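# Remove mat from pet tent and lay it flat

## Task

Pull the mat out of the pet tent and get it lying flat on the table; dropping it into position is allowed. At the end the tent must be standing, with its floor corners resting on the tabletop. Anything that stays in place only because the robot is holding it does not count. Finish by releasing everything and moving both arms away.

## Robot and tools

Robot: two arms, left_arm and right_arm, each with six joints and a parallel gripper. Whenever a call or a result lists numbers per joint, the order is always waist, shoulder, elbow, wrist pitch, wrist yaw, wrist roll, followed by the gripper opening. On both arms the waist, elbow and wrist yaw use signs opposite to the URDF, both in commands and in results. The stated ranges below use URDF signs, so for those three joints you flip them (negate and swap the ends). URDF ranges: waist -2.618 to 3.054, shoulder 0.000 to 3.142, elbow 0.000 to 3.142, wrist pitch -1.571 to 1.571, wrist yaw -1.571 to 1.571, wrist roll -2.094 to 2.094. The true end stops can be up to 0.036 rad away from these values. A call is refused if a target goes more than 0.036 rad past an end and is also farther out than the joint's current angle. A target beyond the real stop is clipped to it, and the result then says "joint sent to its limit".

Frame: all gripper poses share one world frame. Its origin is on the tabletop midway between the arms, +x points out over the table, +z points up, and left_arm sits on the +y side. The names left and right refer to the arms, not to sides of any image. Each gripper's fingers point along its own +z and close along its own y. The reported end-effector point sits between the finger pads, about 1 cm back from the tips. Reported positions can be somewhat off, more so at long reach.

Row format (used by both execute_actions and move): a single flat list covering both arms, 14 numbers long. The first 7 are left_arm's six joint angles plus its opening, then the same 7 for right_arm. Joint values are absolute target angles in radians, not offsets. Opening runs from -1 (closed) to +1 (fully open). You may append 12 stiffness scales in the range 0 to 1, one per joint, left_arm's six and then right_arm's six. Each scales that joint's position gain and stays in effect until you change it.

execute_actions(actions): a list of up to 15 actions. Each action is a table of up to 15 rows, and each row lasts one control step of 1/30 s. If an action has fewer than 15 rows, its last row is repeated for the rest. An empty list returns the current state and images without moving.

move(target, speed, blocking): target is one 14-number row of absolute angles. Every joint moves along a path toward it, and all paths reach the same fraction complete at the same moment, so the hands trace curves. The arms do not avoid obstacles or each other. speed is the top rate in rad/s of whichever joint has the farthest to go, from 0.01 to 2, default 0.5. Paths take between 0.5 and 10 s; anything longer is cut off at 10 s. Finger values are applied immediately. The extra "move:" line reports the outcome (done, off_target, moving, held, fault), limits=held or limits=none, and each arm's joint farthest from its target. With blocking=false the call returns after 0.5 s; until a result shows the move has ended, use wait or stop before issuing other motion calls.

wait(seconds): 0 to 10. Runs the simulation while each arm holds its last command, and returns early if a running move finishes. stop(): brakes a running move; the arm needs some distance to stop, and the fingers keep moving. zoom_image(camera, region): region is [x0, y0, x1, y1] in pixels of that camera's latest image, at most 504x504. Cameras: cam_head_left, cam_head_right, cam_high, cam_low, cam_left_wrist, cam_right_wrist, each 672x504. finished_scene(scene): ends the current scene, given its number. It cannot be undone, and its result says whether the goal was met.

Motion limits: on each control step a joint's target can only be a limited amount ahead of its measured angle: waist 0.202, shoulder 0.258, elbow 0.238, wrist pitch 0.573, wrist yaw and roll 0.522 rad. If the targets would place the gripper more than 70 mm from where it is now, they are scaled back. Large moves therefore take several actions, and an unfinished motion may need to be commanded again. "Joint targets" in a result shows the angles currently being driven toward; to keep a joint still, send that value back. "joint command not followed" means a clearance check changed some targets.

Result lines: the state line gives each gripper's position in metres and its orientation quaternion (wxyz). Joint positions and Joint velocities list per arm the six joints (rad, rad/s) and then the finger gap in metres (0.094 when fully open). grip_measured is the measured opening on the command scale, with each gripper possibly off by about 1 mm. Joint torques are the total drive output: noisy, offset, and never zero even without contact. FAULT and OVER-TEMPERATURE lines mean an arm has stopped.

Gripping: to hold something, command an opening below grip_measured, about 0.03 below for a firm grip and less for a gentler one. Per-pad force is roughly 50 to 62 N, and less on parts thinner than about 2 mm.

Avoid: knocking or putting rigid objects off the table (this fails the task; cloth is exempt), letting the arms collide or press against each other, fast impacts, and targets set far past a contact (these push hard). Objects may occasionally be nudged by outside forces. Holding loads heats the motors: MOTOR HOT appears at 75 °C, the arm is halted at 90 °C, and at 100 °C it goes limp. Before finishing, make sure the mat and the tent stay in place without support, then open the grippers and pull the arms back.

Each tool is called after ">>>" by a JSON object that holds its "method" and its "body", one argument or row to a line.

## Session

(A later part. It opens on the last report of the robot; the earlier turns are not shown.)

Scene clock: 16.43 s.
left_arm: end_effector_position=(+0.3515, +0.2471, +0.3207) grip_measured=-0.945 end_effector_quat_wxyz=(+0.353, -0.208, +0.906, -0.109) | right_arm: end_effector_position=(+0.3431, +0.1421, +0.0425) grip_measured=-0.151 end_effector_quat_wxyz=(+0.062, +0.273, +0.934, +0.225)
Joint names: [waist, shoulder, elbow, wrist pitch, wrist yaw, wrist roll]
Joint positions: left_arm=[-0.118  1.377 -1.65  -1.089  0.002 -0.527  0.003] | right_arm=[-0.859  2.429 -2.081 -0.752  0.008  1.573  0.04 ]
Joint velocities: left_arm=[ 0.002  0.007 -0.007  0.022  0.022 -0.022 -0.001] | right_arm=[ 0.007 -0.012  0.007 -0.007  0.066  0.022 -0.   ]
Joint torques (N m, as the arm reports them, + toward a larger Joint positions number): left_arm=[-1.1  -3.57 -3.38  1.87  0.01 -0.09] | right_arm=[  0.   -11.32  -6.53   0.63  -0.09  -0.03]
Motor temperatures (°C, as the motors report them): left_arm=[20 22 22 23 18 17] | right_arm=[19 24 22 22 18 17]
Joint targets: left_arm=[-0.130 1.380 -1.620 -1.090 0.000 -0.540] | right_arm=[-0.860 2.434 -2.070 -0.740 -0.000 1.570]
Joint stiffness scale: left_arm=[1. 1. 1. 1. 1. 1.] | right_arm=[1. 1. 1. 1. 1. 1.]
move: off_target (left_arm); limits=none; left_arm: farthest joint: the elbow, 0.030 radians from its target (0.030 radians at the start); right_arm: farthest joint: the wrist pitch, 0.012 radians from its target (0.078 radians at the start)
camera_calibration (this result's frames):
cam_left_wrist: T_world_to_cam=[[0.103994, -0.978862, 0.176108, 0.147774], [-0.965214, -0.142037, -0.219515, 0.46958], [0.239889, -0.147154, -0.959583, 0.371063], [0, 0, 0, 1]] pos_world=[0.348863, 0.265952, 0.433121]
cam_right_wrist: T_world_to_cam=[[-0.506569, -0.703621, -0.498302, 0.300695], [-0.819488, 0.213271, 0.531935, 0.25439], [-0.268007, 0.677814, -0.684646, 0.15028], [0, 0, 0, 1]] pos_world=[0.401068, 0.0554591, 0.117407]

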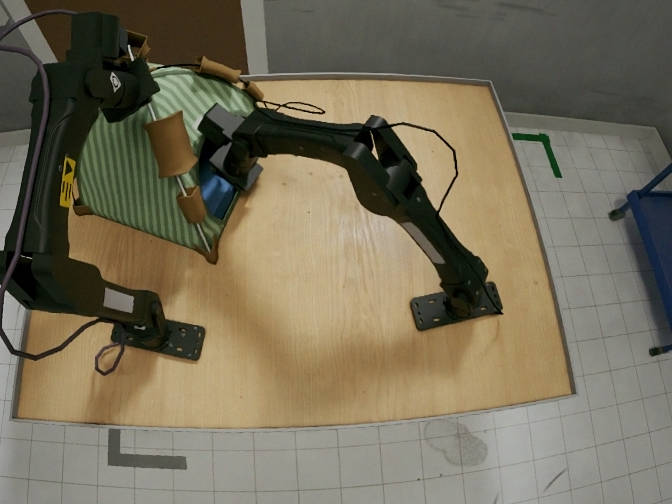

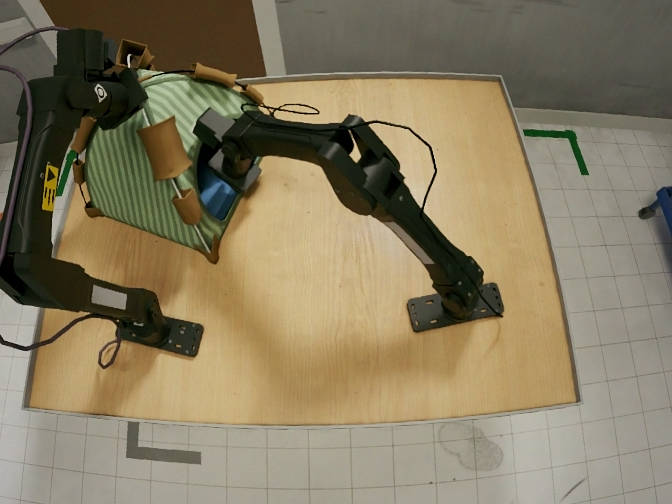

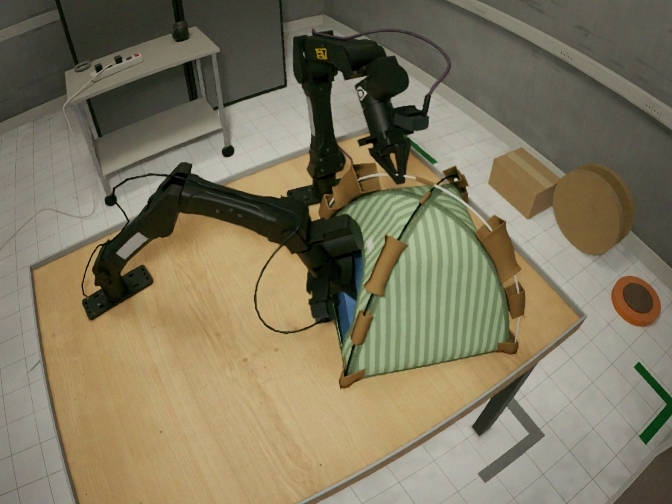

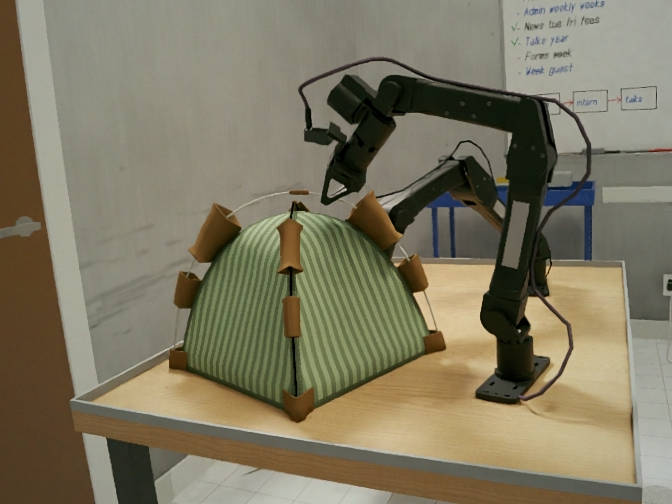

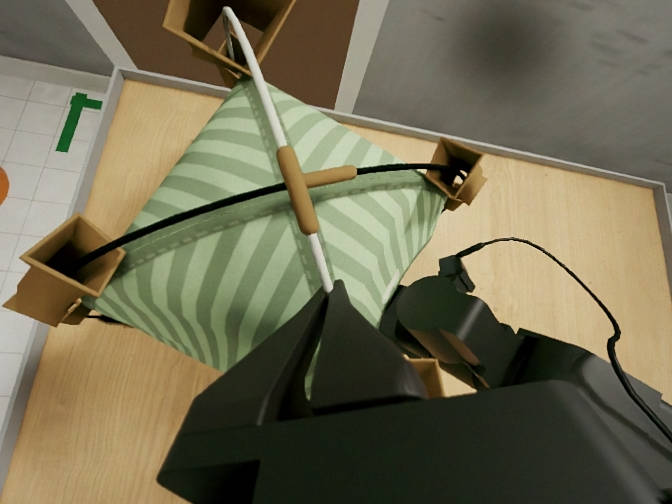

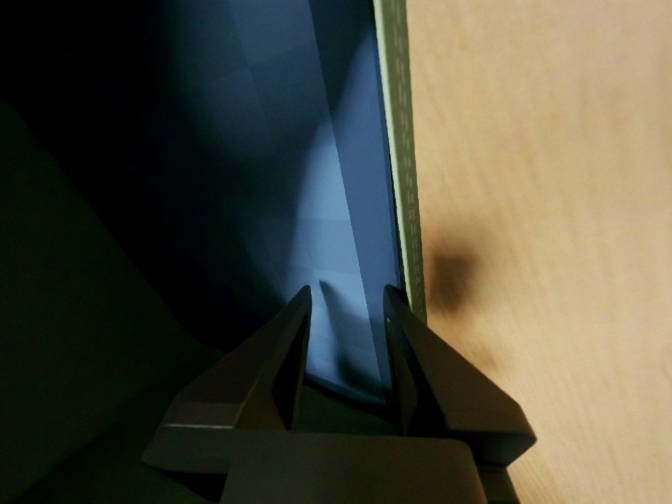

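>>> {"method": "move", "body": {
  "target": [-0.13,1.38,-1.62,-1.09,0,-0.54,-0.97,-0.86,2.455,-2.03,-0.67,0,1.57,-0.15],
  "speed": 0.1
}}

>>> {"method": "move", "body": {
  "target": [-0.13,1.38,-1.62,-1.09,0,-0.54,-0.97,-0.87,2.55,-2.16,-0.59,0,1.57,-0.15],
  "speed": 0.1
}}

Scene clock: 17.80 s.
left_arm: end_effector_position=(+0.3515, +0.2471, +0.3207) grip_measured=-0.945 end_effector_quat_wxyz=(+0.353, -0.208, +0.906, -0.109) | right_arm: end_effector_position=(+0.3453, +0.1457, +0.0404) grip_measured=-0.151 end_effector_quat_wxyz=(+0.065, +0.272, +0.931, +0.235)
Joint names: [waist, shoulder, elbow, wrist pitch, wrist yaw, wrist roll]
Joint positions: left_arm=[-0.118  1.377 -1.65  -1.089  0.002 -0.527  0.003] | right_arm=[-0.859  2.429 -2.062 -0.712  0.008  1.573  0.04 ]
Joint velocities: left_arm=[-0.007  0.012 -0.007 -0.095  0.007 -0.051  0.   ] | right_arm=[-0.017  0.007  0.012  0.022  0.007  0.007 -0.001]
Joint torques (N m, as the arm reports them, + toward a larger Joint positions number): left_arm=[-1.   -3.65 -3.64  1.9  -0.05 -0.17] | right_arm=[ 0.02 -9.88 -4.63  0.96 -0.09 -0.04]
Motor temperatures (°C, as the motors report them): left_arm=[20 22 22 23 18 17] | right_arm=[19 25 22 22 18 17]
Joint targets: left_arm=[-0.130 1.380 -1.620 -1.090 -0.000 -0.540] | right_arm=[-0.860 2.455 -2.030 -0.670 0.000 1.570]
Joint stiffness scale: left_arm=[1. 1. 1. 1. 1. 1.] | right_arm=[1. 1. 1. 1. 1. 1.]
move: off_target (left_arm, right_arm); limits=none; left_arm: farthest joint: the elbow, 0.030 radians from its target (0.030 radians at the start); right_arm: farthest joint: the wrist pitch, 0.042 radians from its target (0.082 radians at the start)
camera_calibration (this result's frames):
cam_left_wrist: T_world_to_cam=[[0.103994, -0.978862, 0.176108, 0.147774], [-0.965214, -0.142037, -0.219515, 0.46958], [0.239889, -0.147154, -0.959583, 0.371063], [0, 0, 0, 1]] pos_world=[0.348863, 0.265952, 0.433121]
cam_right_wrist: T_world_to_cam=[[-0.500629, -0.694316, -0.517006, 0.300627], [-0.825677, 0.203574, 0.526132, 0.260444], [-0.260053, 0.690277, -0.675196, 0.142028], [0, 0, 0, 1]] pos_world=[0.402481, 0.0576718, 0.114295]

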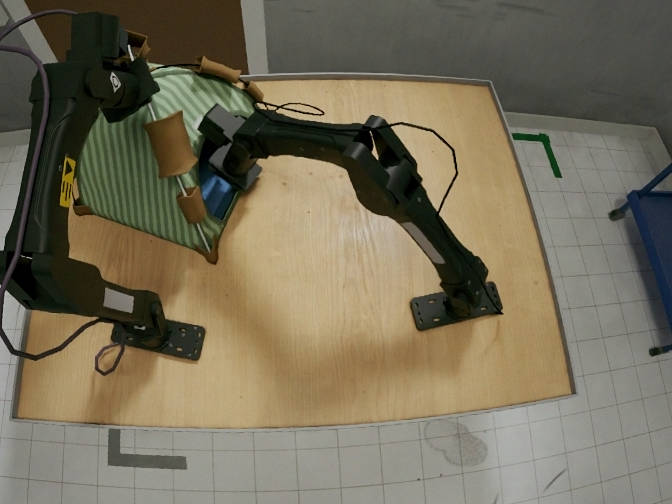

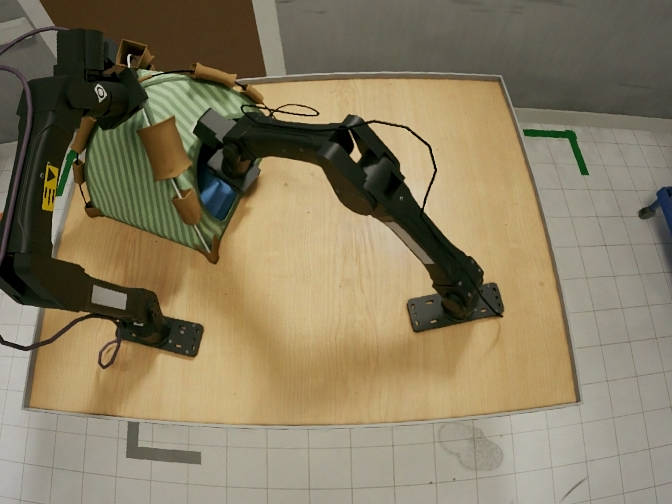

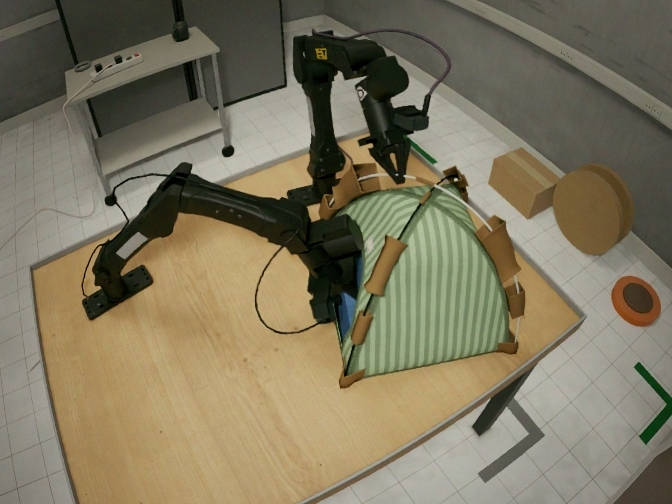

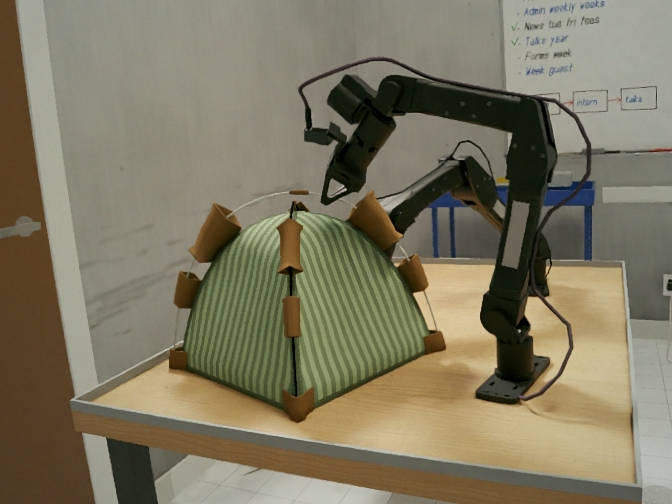

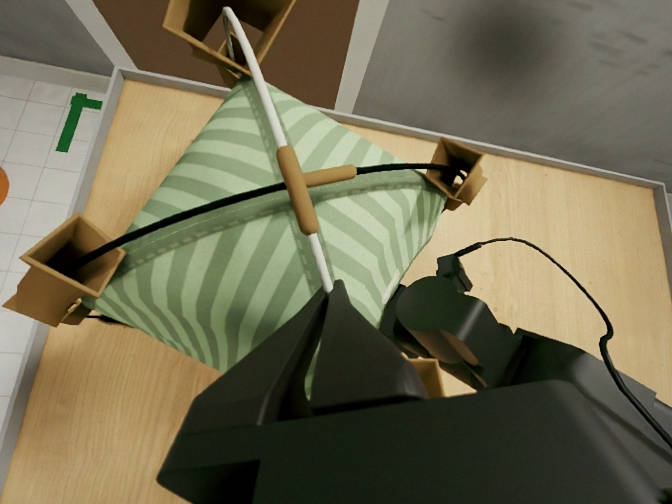

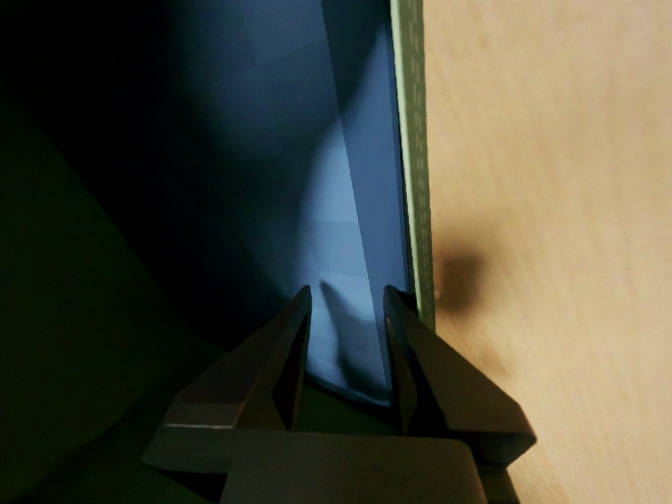

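Scene clock: 19.63 s.
left_arm: end_effector_position=(+0.3515, +0.2471, +0.3207) grip_measured=-0.945 end_effector_quat_wxyz=(+0.353, -0.208, +0.906, -0.109) | right_arm: end_effector_position=(+0.3661, +0.1783, +0.0446) grip_measured=-0.151 end_effector_quat_wxyz=(+0.081, +0.267, +0.915, +0.292)
Joint names: [waist, shoulder, elbow, wrist pitch, wrist yaw, wrist roll]
Joint positions: left_arm=[-0.118  1.377 -1.65  -1.089  0.002 -0.527  0.003] | right_arm=[-0.859  2.502 -2.148 -0.601  0.008  1.573  0.04 ]
Joint velocities: left_arm=[ 0.012  0.007  0.002 -0.007  0.022 -0.022  0.001] | right_arm=[0.007 0.012 0.007 0.007 0.037 0.037 0.   ]
Joint torques (N m, as the arm reports them, + toward a larger Joint positions number): left_arm=[-1.31 -3.68 -3.44  1.93 -0.01 -0.08] | right_arm=[-0.73 -8.93 -8.86  0.85 -0.1  -0.04]
Motor temperatures (°C, as the motors report them): left_arm=[20 22 22 24 18 17] | right_arm=[19 25 22 23 18 17]
Joint targets: left_arm=[-0.130 1.380 -1.620 -1.090 0.000 -0.540] | right_arm=[-0.870 2.550 -2.160 -0.590 -0.000 1.570]
Joint stiffness scale: left_arm=[1. 1. 1. 1. 1. 1.] | right_arm=[1. 1. 1. 1. 1. 1.]
move: off_target (left_arm, right_arm); limits=none; left_arm: farthest joint: the elbow, 0.030 radians from its target (0.030 radians at the start); right_arm: farthest joint: the shoulder, 0.048 radians from its target (0.121 radians at the start)
camera_calibration (this result's frames):
cam_left_wrist: T_world_to_cam=[[0.103994, -0.978862, 0.176108, 0.147774], [-0.965214, -0.142037, -0.219515, 0.46958], [0.239889, -0.147154, -0.959583, 0.371063], [0, 0, 0, 1]] pos_world=[0.348863, 0.265952, 0.433121]
cam_right_wrist: T_world_to_cam=[[-0.462703, -0.634895, -0.61872, 0.315948], [-0.859556, 0.150495, 0.48838, 0.292303], [-0.216956, 0.757799, -0.615362, 0.0973183], [0, 0, 0, 1]] pos_world=[0.418555, 0.0828556, 0.112614]

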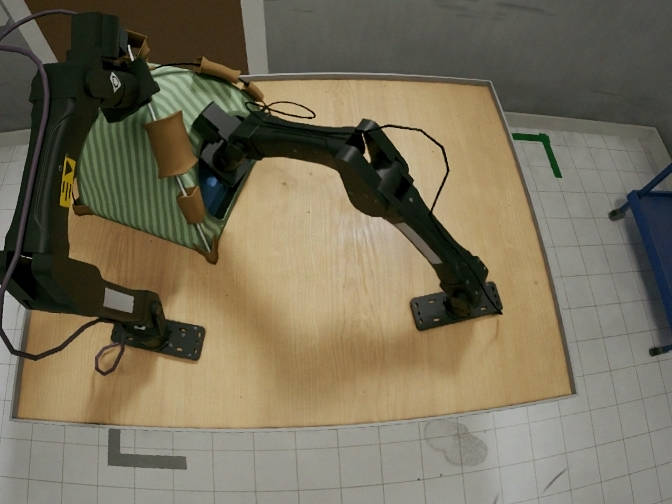

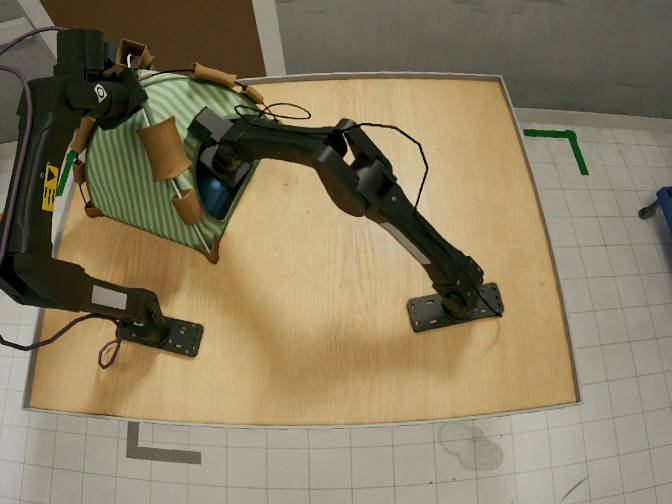

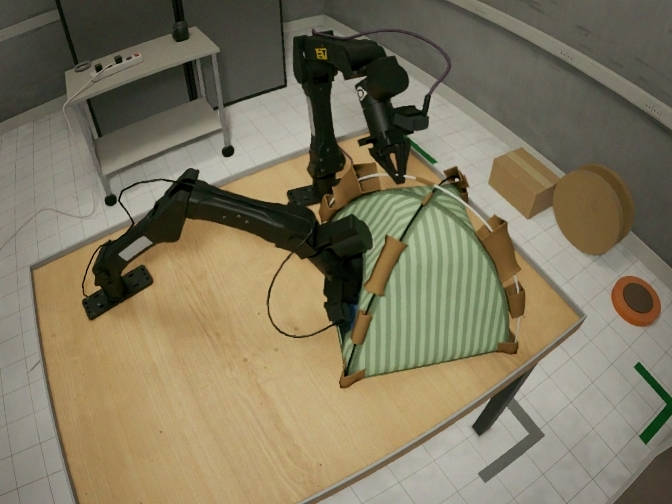

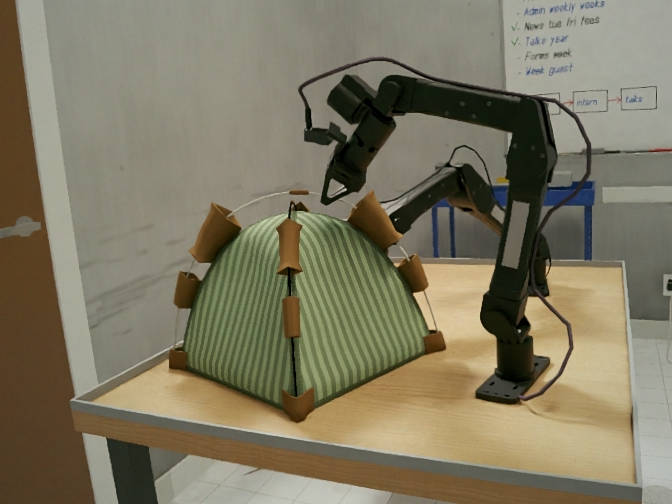

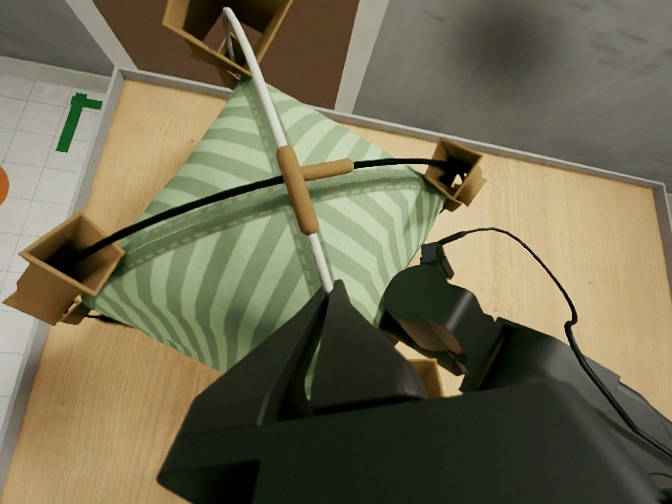

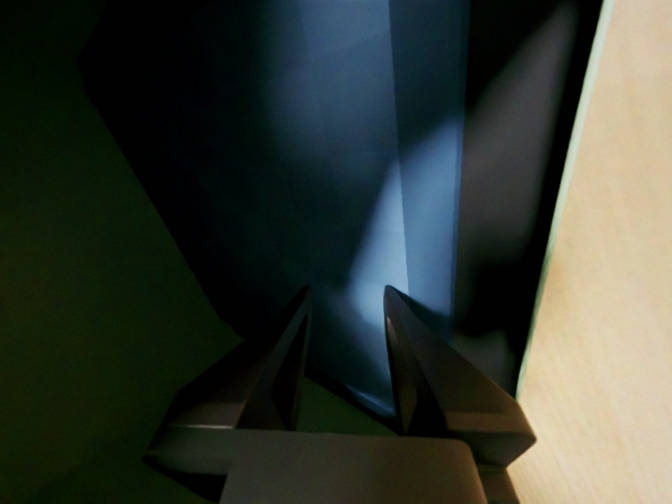

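>>> {"method": "move", "body": {
  "target": [-0.13,1.38,-1.62,-1.09,0,-0.54,-0.97,-0.86,2.44,-2.14,-0.6,0,1.57,-0.15],
  "speed": 0.15
}}

>>> {"method": "move", "body": {
  "target": [-0.13,1.38,-1.62,-1.09,0,-0.54,-0.97,-0.86,2.175,-1.605,-0.25,0,1.57,-0.15],
  "speed": 0.35
}}

>>> {"method": "move", "body": {
  "target": [-0.13,1.38,-1.62,-1.09,0,-0.54,-0.97,-0.86,2.26,-1.555,-0.15,0,1.57,-0.15],
  "speed": 0.1
}}

Scene clock: 20.77 s.
left_arm: end_effector_position=(+0.3515, +0.2471, +0.3207) grip_measured=-0.945 end_effector_quat_wxyz=(+0.353, -0.208, +0.906, -0.109) | right_arm: end_effector_position=(+0.3674, +0.1802, +0.0662) grip_measured=-0.151 end_effector_quat_wxyz=(+0.086, +0.265, +0.910, +0.308)
Joint names: [waist, shoulder, elbow, wrist pitch, wrist yaw, wrist roll]
Joint positions: left_arm=[-0.118  1.377 -1.65  -1.089  0.002 -0.526  0.003] | right_arm=[-0.859  2.467 -2.148 -0.601  0.008  1.573  0.04 ]
Joint velocities: left_arm=[ 0.012 -0.022  0.007  0.022 -0.007  0.022 -0.   ] | right_arm=[-0.012  0.002 -0.022  0.037  0.022 -0.066 -0.001]
Joint torques (N m, as the arm reports them, + toward a larger Joint positions number): left_arm=[-1.36 -3.94 -3.61  1.83 -0.02 -0.17] | right_arm=[  0.   -13.9   -7.12   0.81  -0.09  -0.04]
Motor temperatures (°C, as the motors report them): left_arm=[20 22 22 24 18 17] | right_arm=[19 25 22 23 18 17]
Joint targets: left_arm=[-0.130 1.380 -1.620 -1.090 0.000 -0.540] | right_arm=[-0.860 2.440 -2.140 -0.600 -0.000 1.570]
Joint stiffness scale: left_arm=[1. 1. 1. 1. 1. 1.] | right_arm=[1. 1. 1. 1. 1. 1.]
move: off_target (left_arm, right_arm); limits=none; left_arm: farthest joint: the elbow, 0.030 radians from its target (0.030 radians at the start); right_arm: farthest joint: the shoulder, 0.027 radians from its target (0.062 radians at the start)
camera_calibration (this result's frames):
cam_left_wrist: T_world_to_cam=[[0.103718, -0.978937, 0.175855, 0.147971], [-0.965249, -0.141712, -0.219571, 0.469529], [0.239867, -0.14697, -0.959616, 0.371036], [0, 0, 0, 1]] pos_world=[0.348866, 0.265923, 0.433126]
cam_right_wrist: T_world_to_cam=[[-0.45063, -0.61598, -0.646143, 0.32501], [-0.868762, 0.136071, 0.476169, 0.289328], [-0.205389, 0.775921, -0.596458, 0.100633], [0, 0, 0, 1]] pos_world=[0.418485, 0.0827469, 0.132257]

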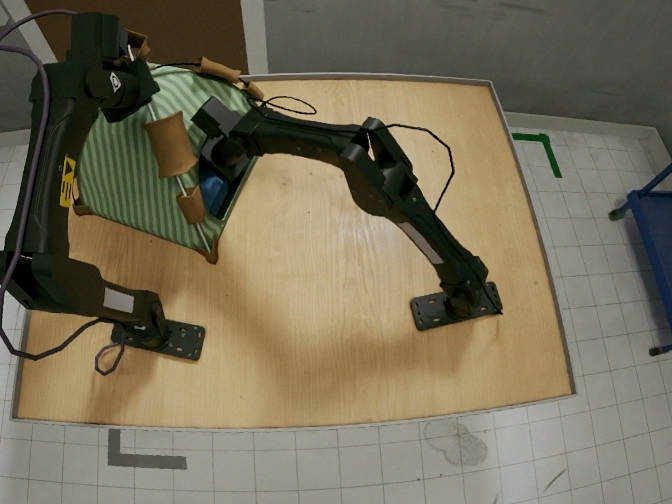

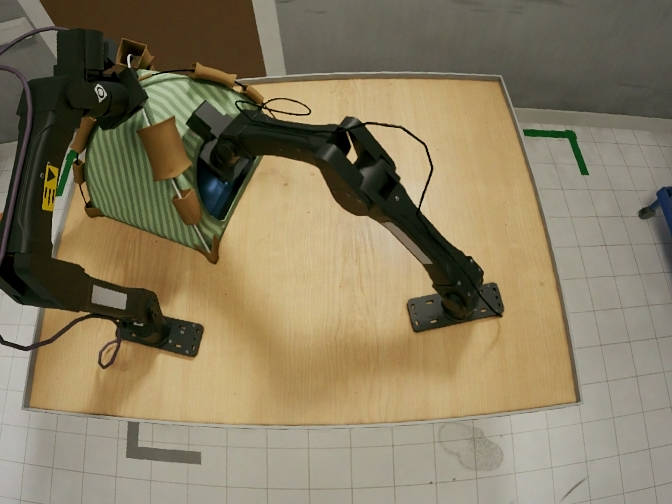

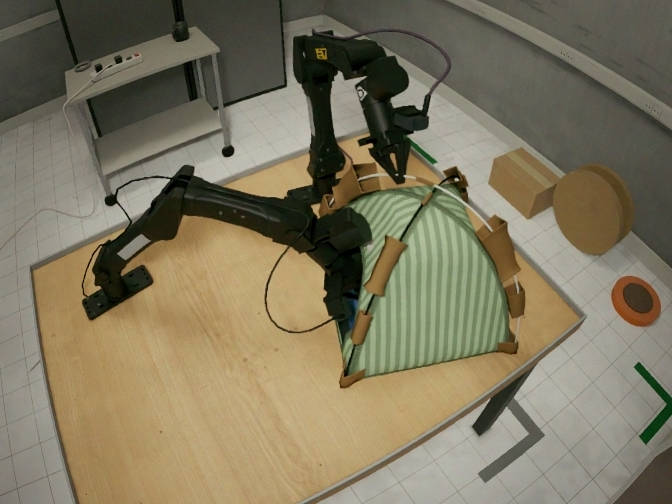

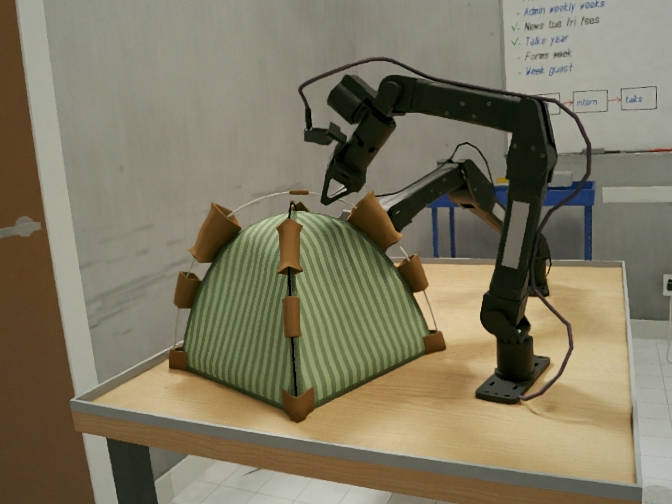

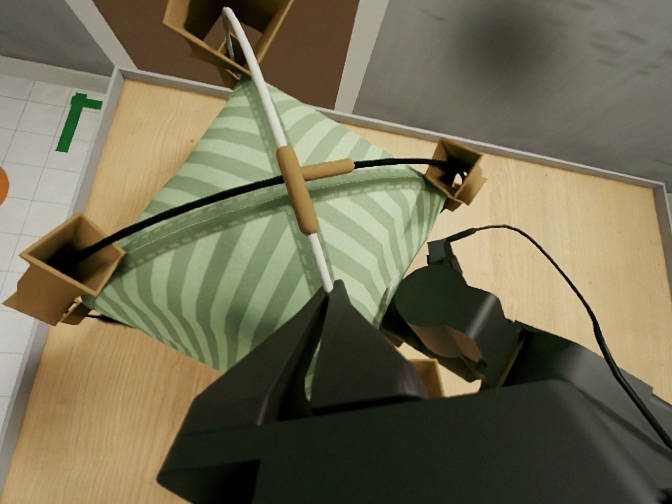

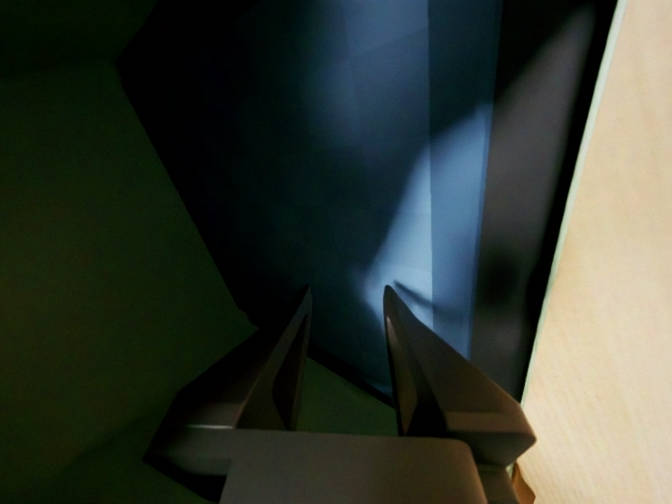

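Scene clock: 22.97 s.
left_arm: end_effector_position=(+0.3515, +0.2471, +0.3207) grip_measured=-0.945 end_effector_quat_wxyz=(+0.353, -0.208, +0.906, -0.109) | right_arm: end_effector_position=(+0.3400, +0.1374, +0.0573) grip_measured=-0.151 end_effector_quat_wxyz=(+0.095, +0.262, +0.899, +0.338)
Joint names: [waist, shoulder, elbow, wrist pitch, wrist yaw, wrist roll]
Joint positions: left_arm=[-0.118  1.377 -1.65  -1.089  0.002 -0.527  0.003] | right_arm=[-0.859  2.208 -1.618 -0.263  0.008  1.573  0.04 ]
Joint velocities: left_arm=[-0.007  0.002 -0.002 -0.007  0.051 -0.022 -0.001] | right_arm=[ 0.002 -0.032 -0.007 -0.007  0.037  0.022  0.   ]
Joint torques (N m, as the arm reports them, + toward a larger Joint positions number): left_arm=[-1.17 -3.68 -3.58  1.9   0.   -0.1 ] | right_arm=[  0.02 -12.64  -6.38   1.    -0.09  -0.05]
Motor temperatures (°C, as the motors report them): left_arm=[20 22 22 24 18 17] | right_arm=[19 26 22 23 18 17]
Joint targets: left_arm=[-0.130 1.380 -1.620 -1.090 -0.000 -0.540] | right_arm=[-0.860 2.175 -1.605 -0.250 0.000 1.570]
Joint stiffness scale: left_arm=[1. 1. 1. 1. 1. 1.] | right_arm=[1. 1. 1. 1. 1. 1.]
move: off_target (left_arm, right_arm); limits=none; left_arm: farthest joint: the elbow, 0.030 radians from its target (0.030 radians at the start); right_arm: farthest joint: the shoulder, 0.033 radians from its target (0.292 radians at the start)
camera_calibration (this result's frames):
cam_left_wrist: T_world_to_cam=[[0.103994, -0.978862, 0.176108, 0.147774], [-0.965214, -0.142037, -0.219515, 0.46958], [0.239889, -0.147154, -0.959583, 0.371063], [0, 0, 0, 1]] pos_world=[0.348863, 0.265952, 0.433121]
cam_right_wrist: T_world_to_cam=[[-0.426984, -0.578225, -0.695227, 0.270196], [-0.885209, 0.110297, 0.451929, 0.286143], [-0.184635, 0.808387, -0.558945, 0.109303], [0, 0, 0, 1]] pos_world=[0.388847, 0.0363144, 0.119626]

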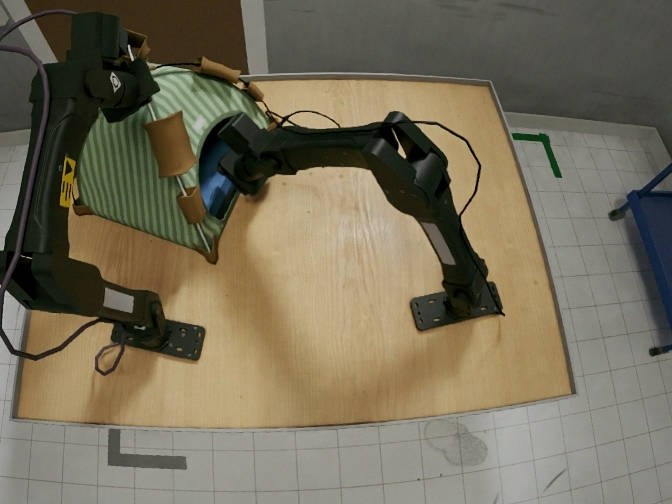

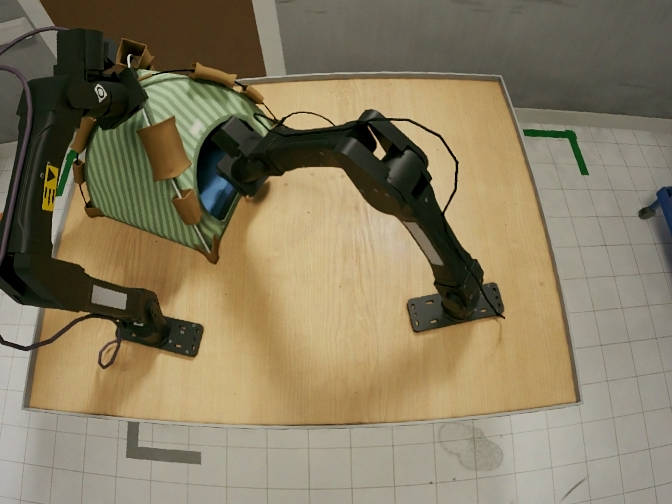

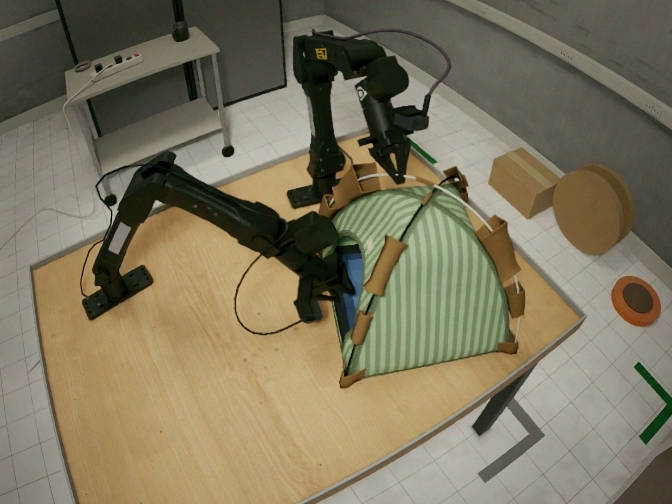

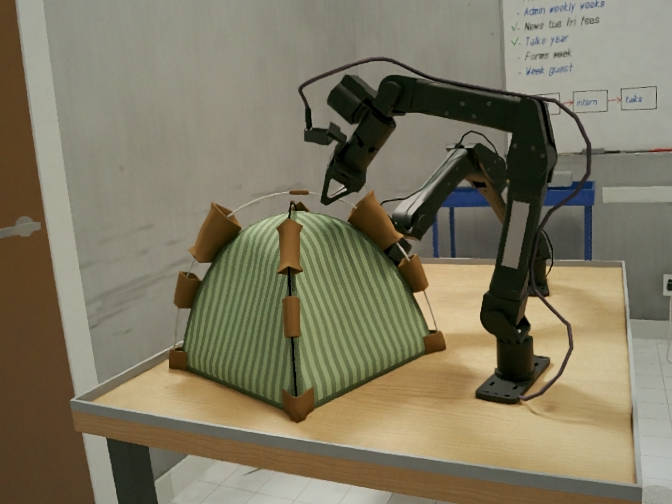

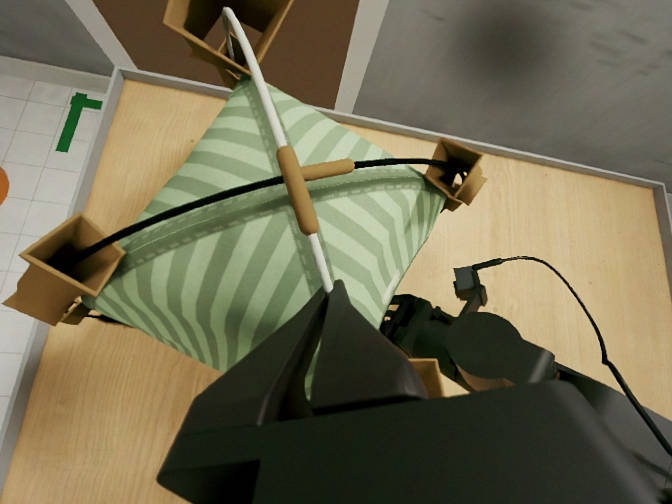

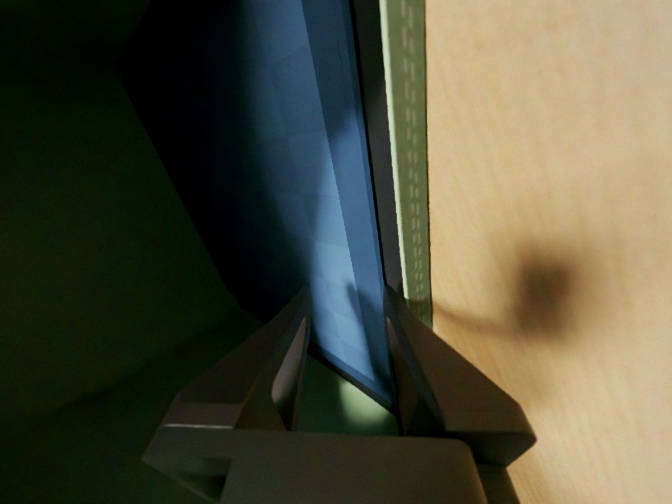

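Scene clock: 24.57 s.
left_arm: end_effector_position=(+0.3515, +0.2471, +0.3207) grip_measured=-0.945 end_effector_quat_wxyz=(+0.353, -0.208, +0.906, -0.109) | right_arm: end_effector_position=(+0.3431, +0.1422, +0.0399) grip_measured=-0.151 end_effector_quat_wxyz=(+0.099, +0.260, +0.893, +0.354)
Joint names: [waist, shoulder, elbow, wrist pitch, wrist yaw, wrist roll]
Joint positions: left_arm=[-0.118  1.377 -1.65  -1.089  0.002 -0.527  0.003] | right_arm=[-0.859  2.24  -1.574 -0.153  0.008  1.573  0.04 ]
Joint velocities: left_arm=[ 0.007 -0.007  0.002  0.007 -0.007 -0.037  0.001] | right_arm=[-0.007  0.002  0.017  0.037  0.022  0.007  0.001]
Joint torques (N m, as the arm reports them, + toward a larger Joint positions number): left_arm=[-0.98 -3.72 -3.57  1.88  0.02 -0.11] | right_arm=[-0.01 -9.1  -5.75  0.94 -0.1  -0.05]
Motor temperatures (°C, as the motors report them): left_arm=[20 22 22 24 18 17] | right_arm=[19 26 22 23 18 17]
Joint targets: left_arm=[-0.130 1.380 -1.620 -1.090 -0.000 -0.540] | right_arm=[-0.860 2.260 -1.555 -0.150 -0.000 1.570]
Joint stiffness scale: left_arm=[1. 1. 1. 1. 1. 1.] | right_arm=[1. 1. 1. 1. 1. 1.]
move: off_target (left_arm); limits=none; left_arm: farthest joint: the elbow, 0.030 radians from its target (0.030 radians at the start); right_arm: farthest joint: the shoulder, 0.020 radians from its target (0.052 radians at the start)
camera_calibration (this result's frames):
cam_left_wrist: T_world_to_cam=[[0.103994, -0.978862, 0.176108, 0.147774], [-0.965214, -0.142037, -0.219515, 0.46958], [0.239889, -0.147154, -0.959583, 0.371063], [0, 0, 0, 1]] pos_world=[0.348863, 0.265952, 0.433121]
cam_right_wrist: T_world_to_cam=[[-0.414065, -0.557984, -0.719169, 0.255836], [-0.893343, 0.0975524, 0.438658, 0.301368], [-0.174608, 0.824098, -0.538864, 0.0897243], [0, 0, 0, 1]] pos_world=[0.390824, 0.0394118, 0.100141]

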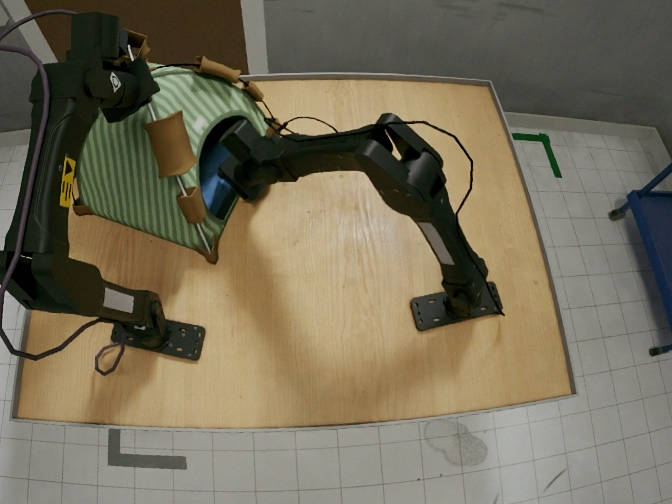

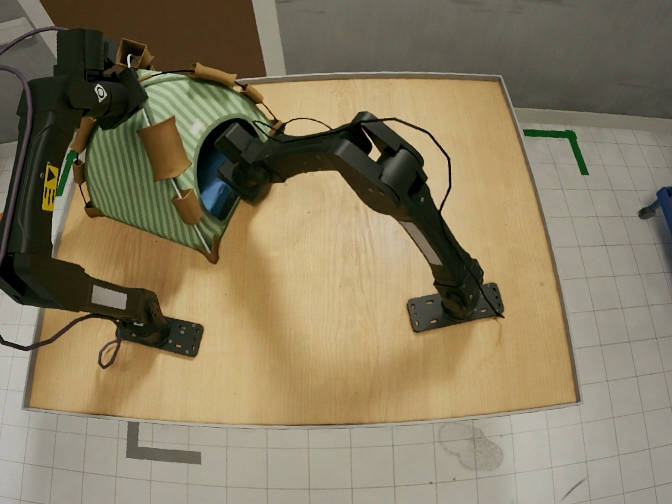

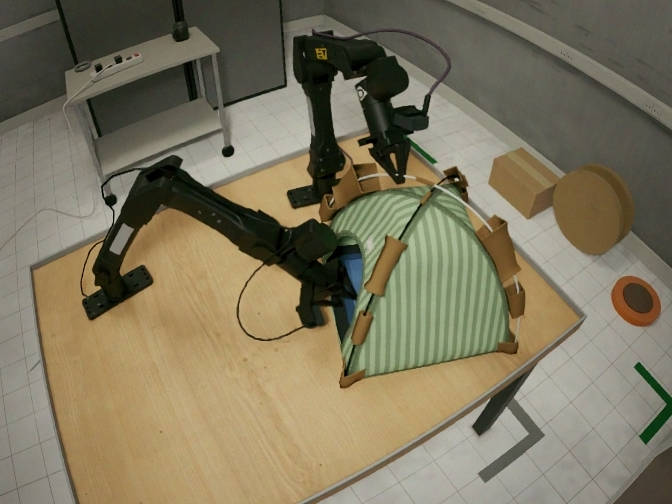

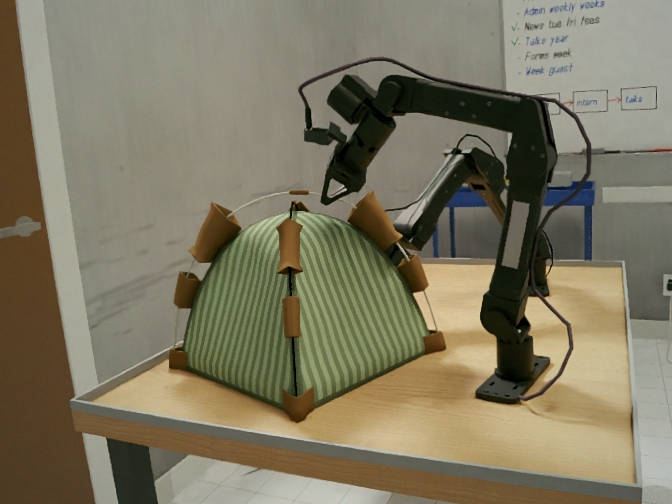

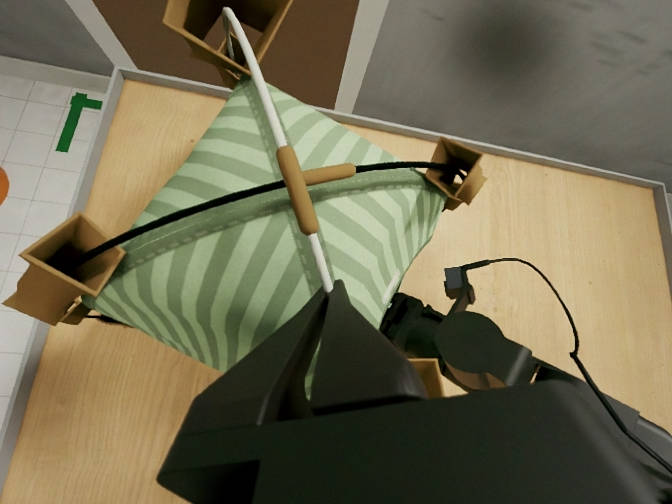

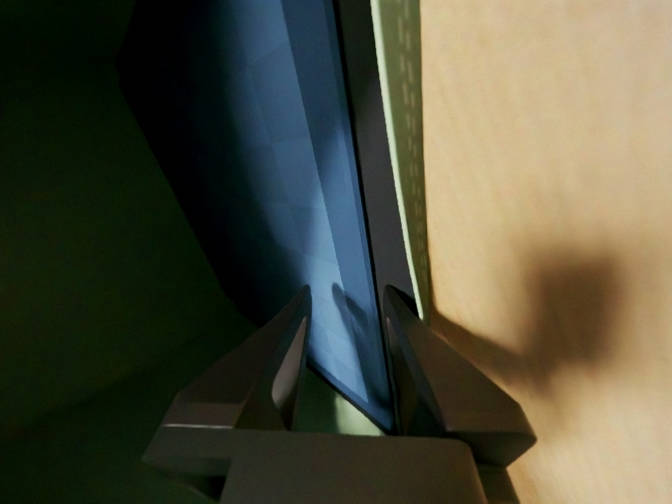

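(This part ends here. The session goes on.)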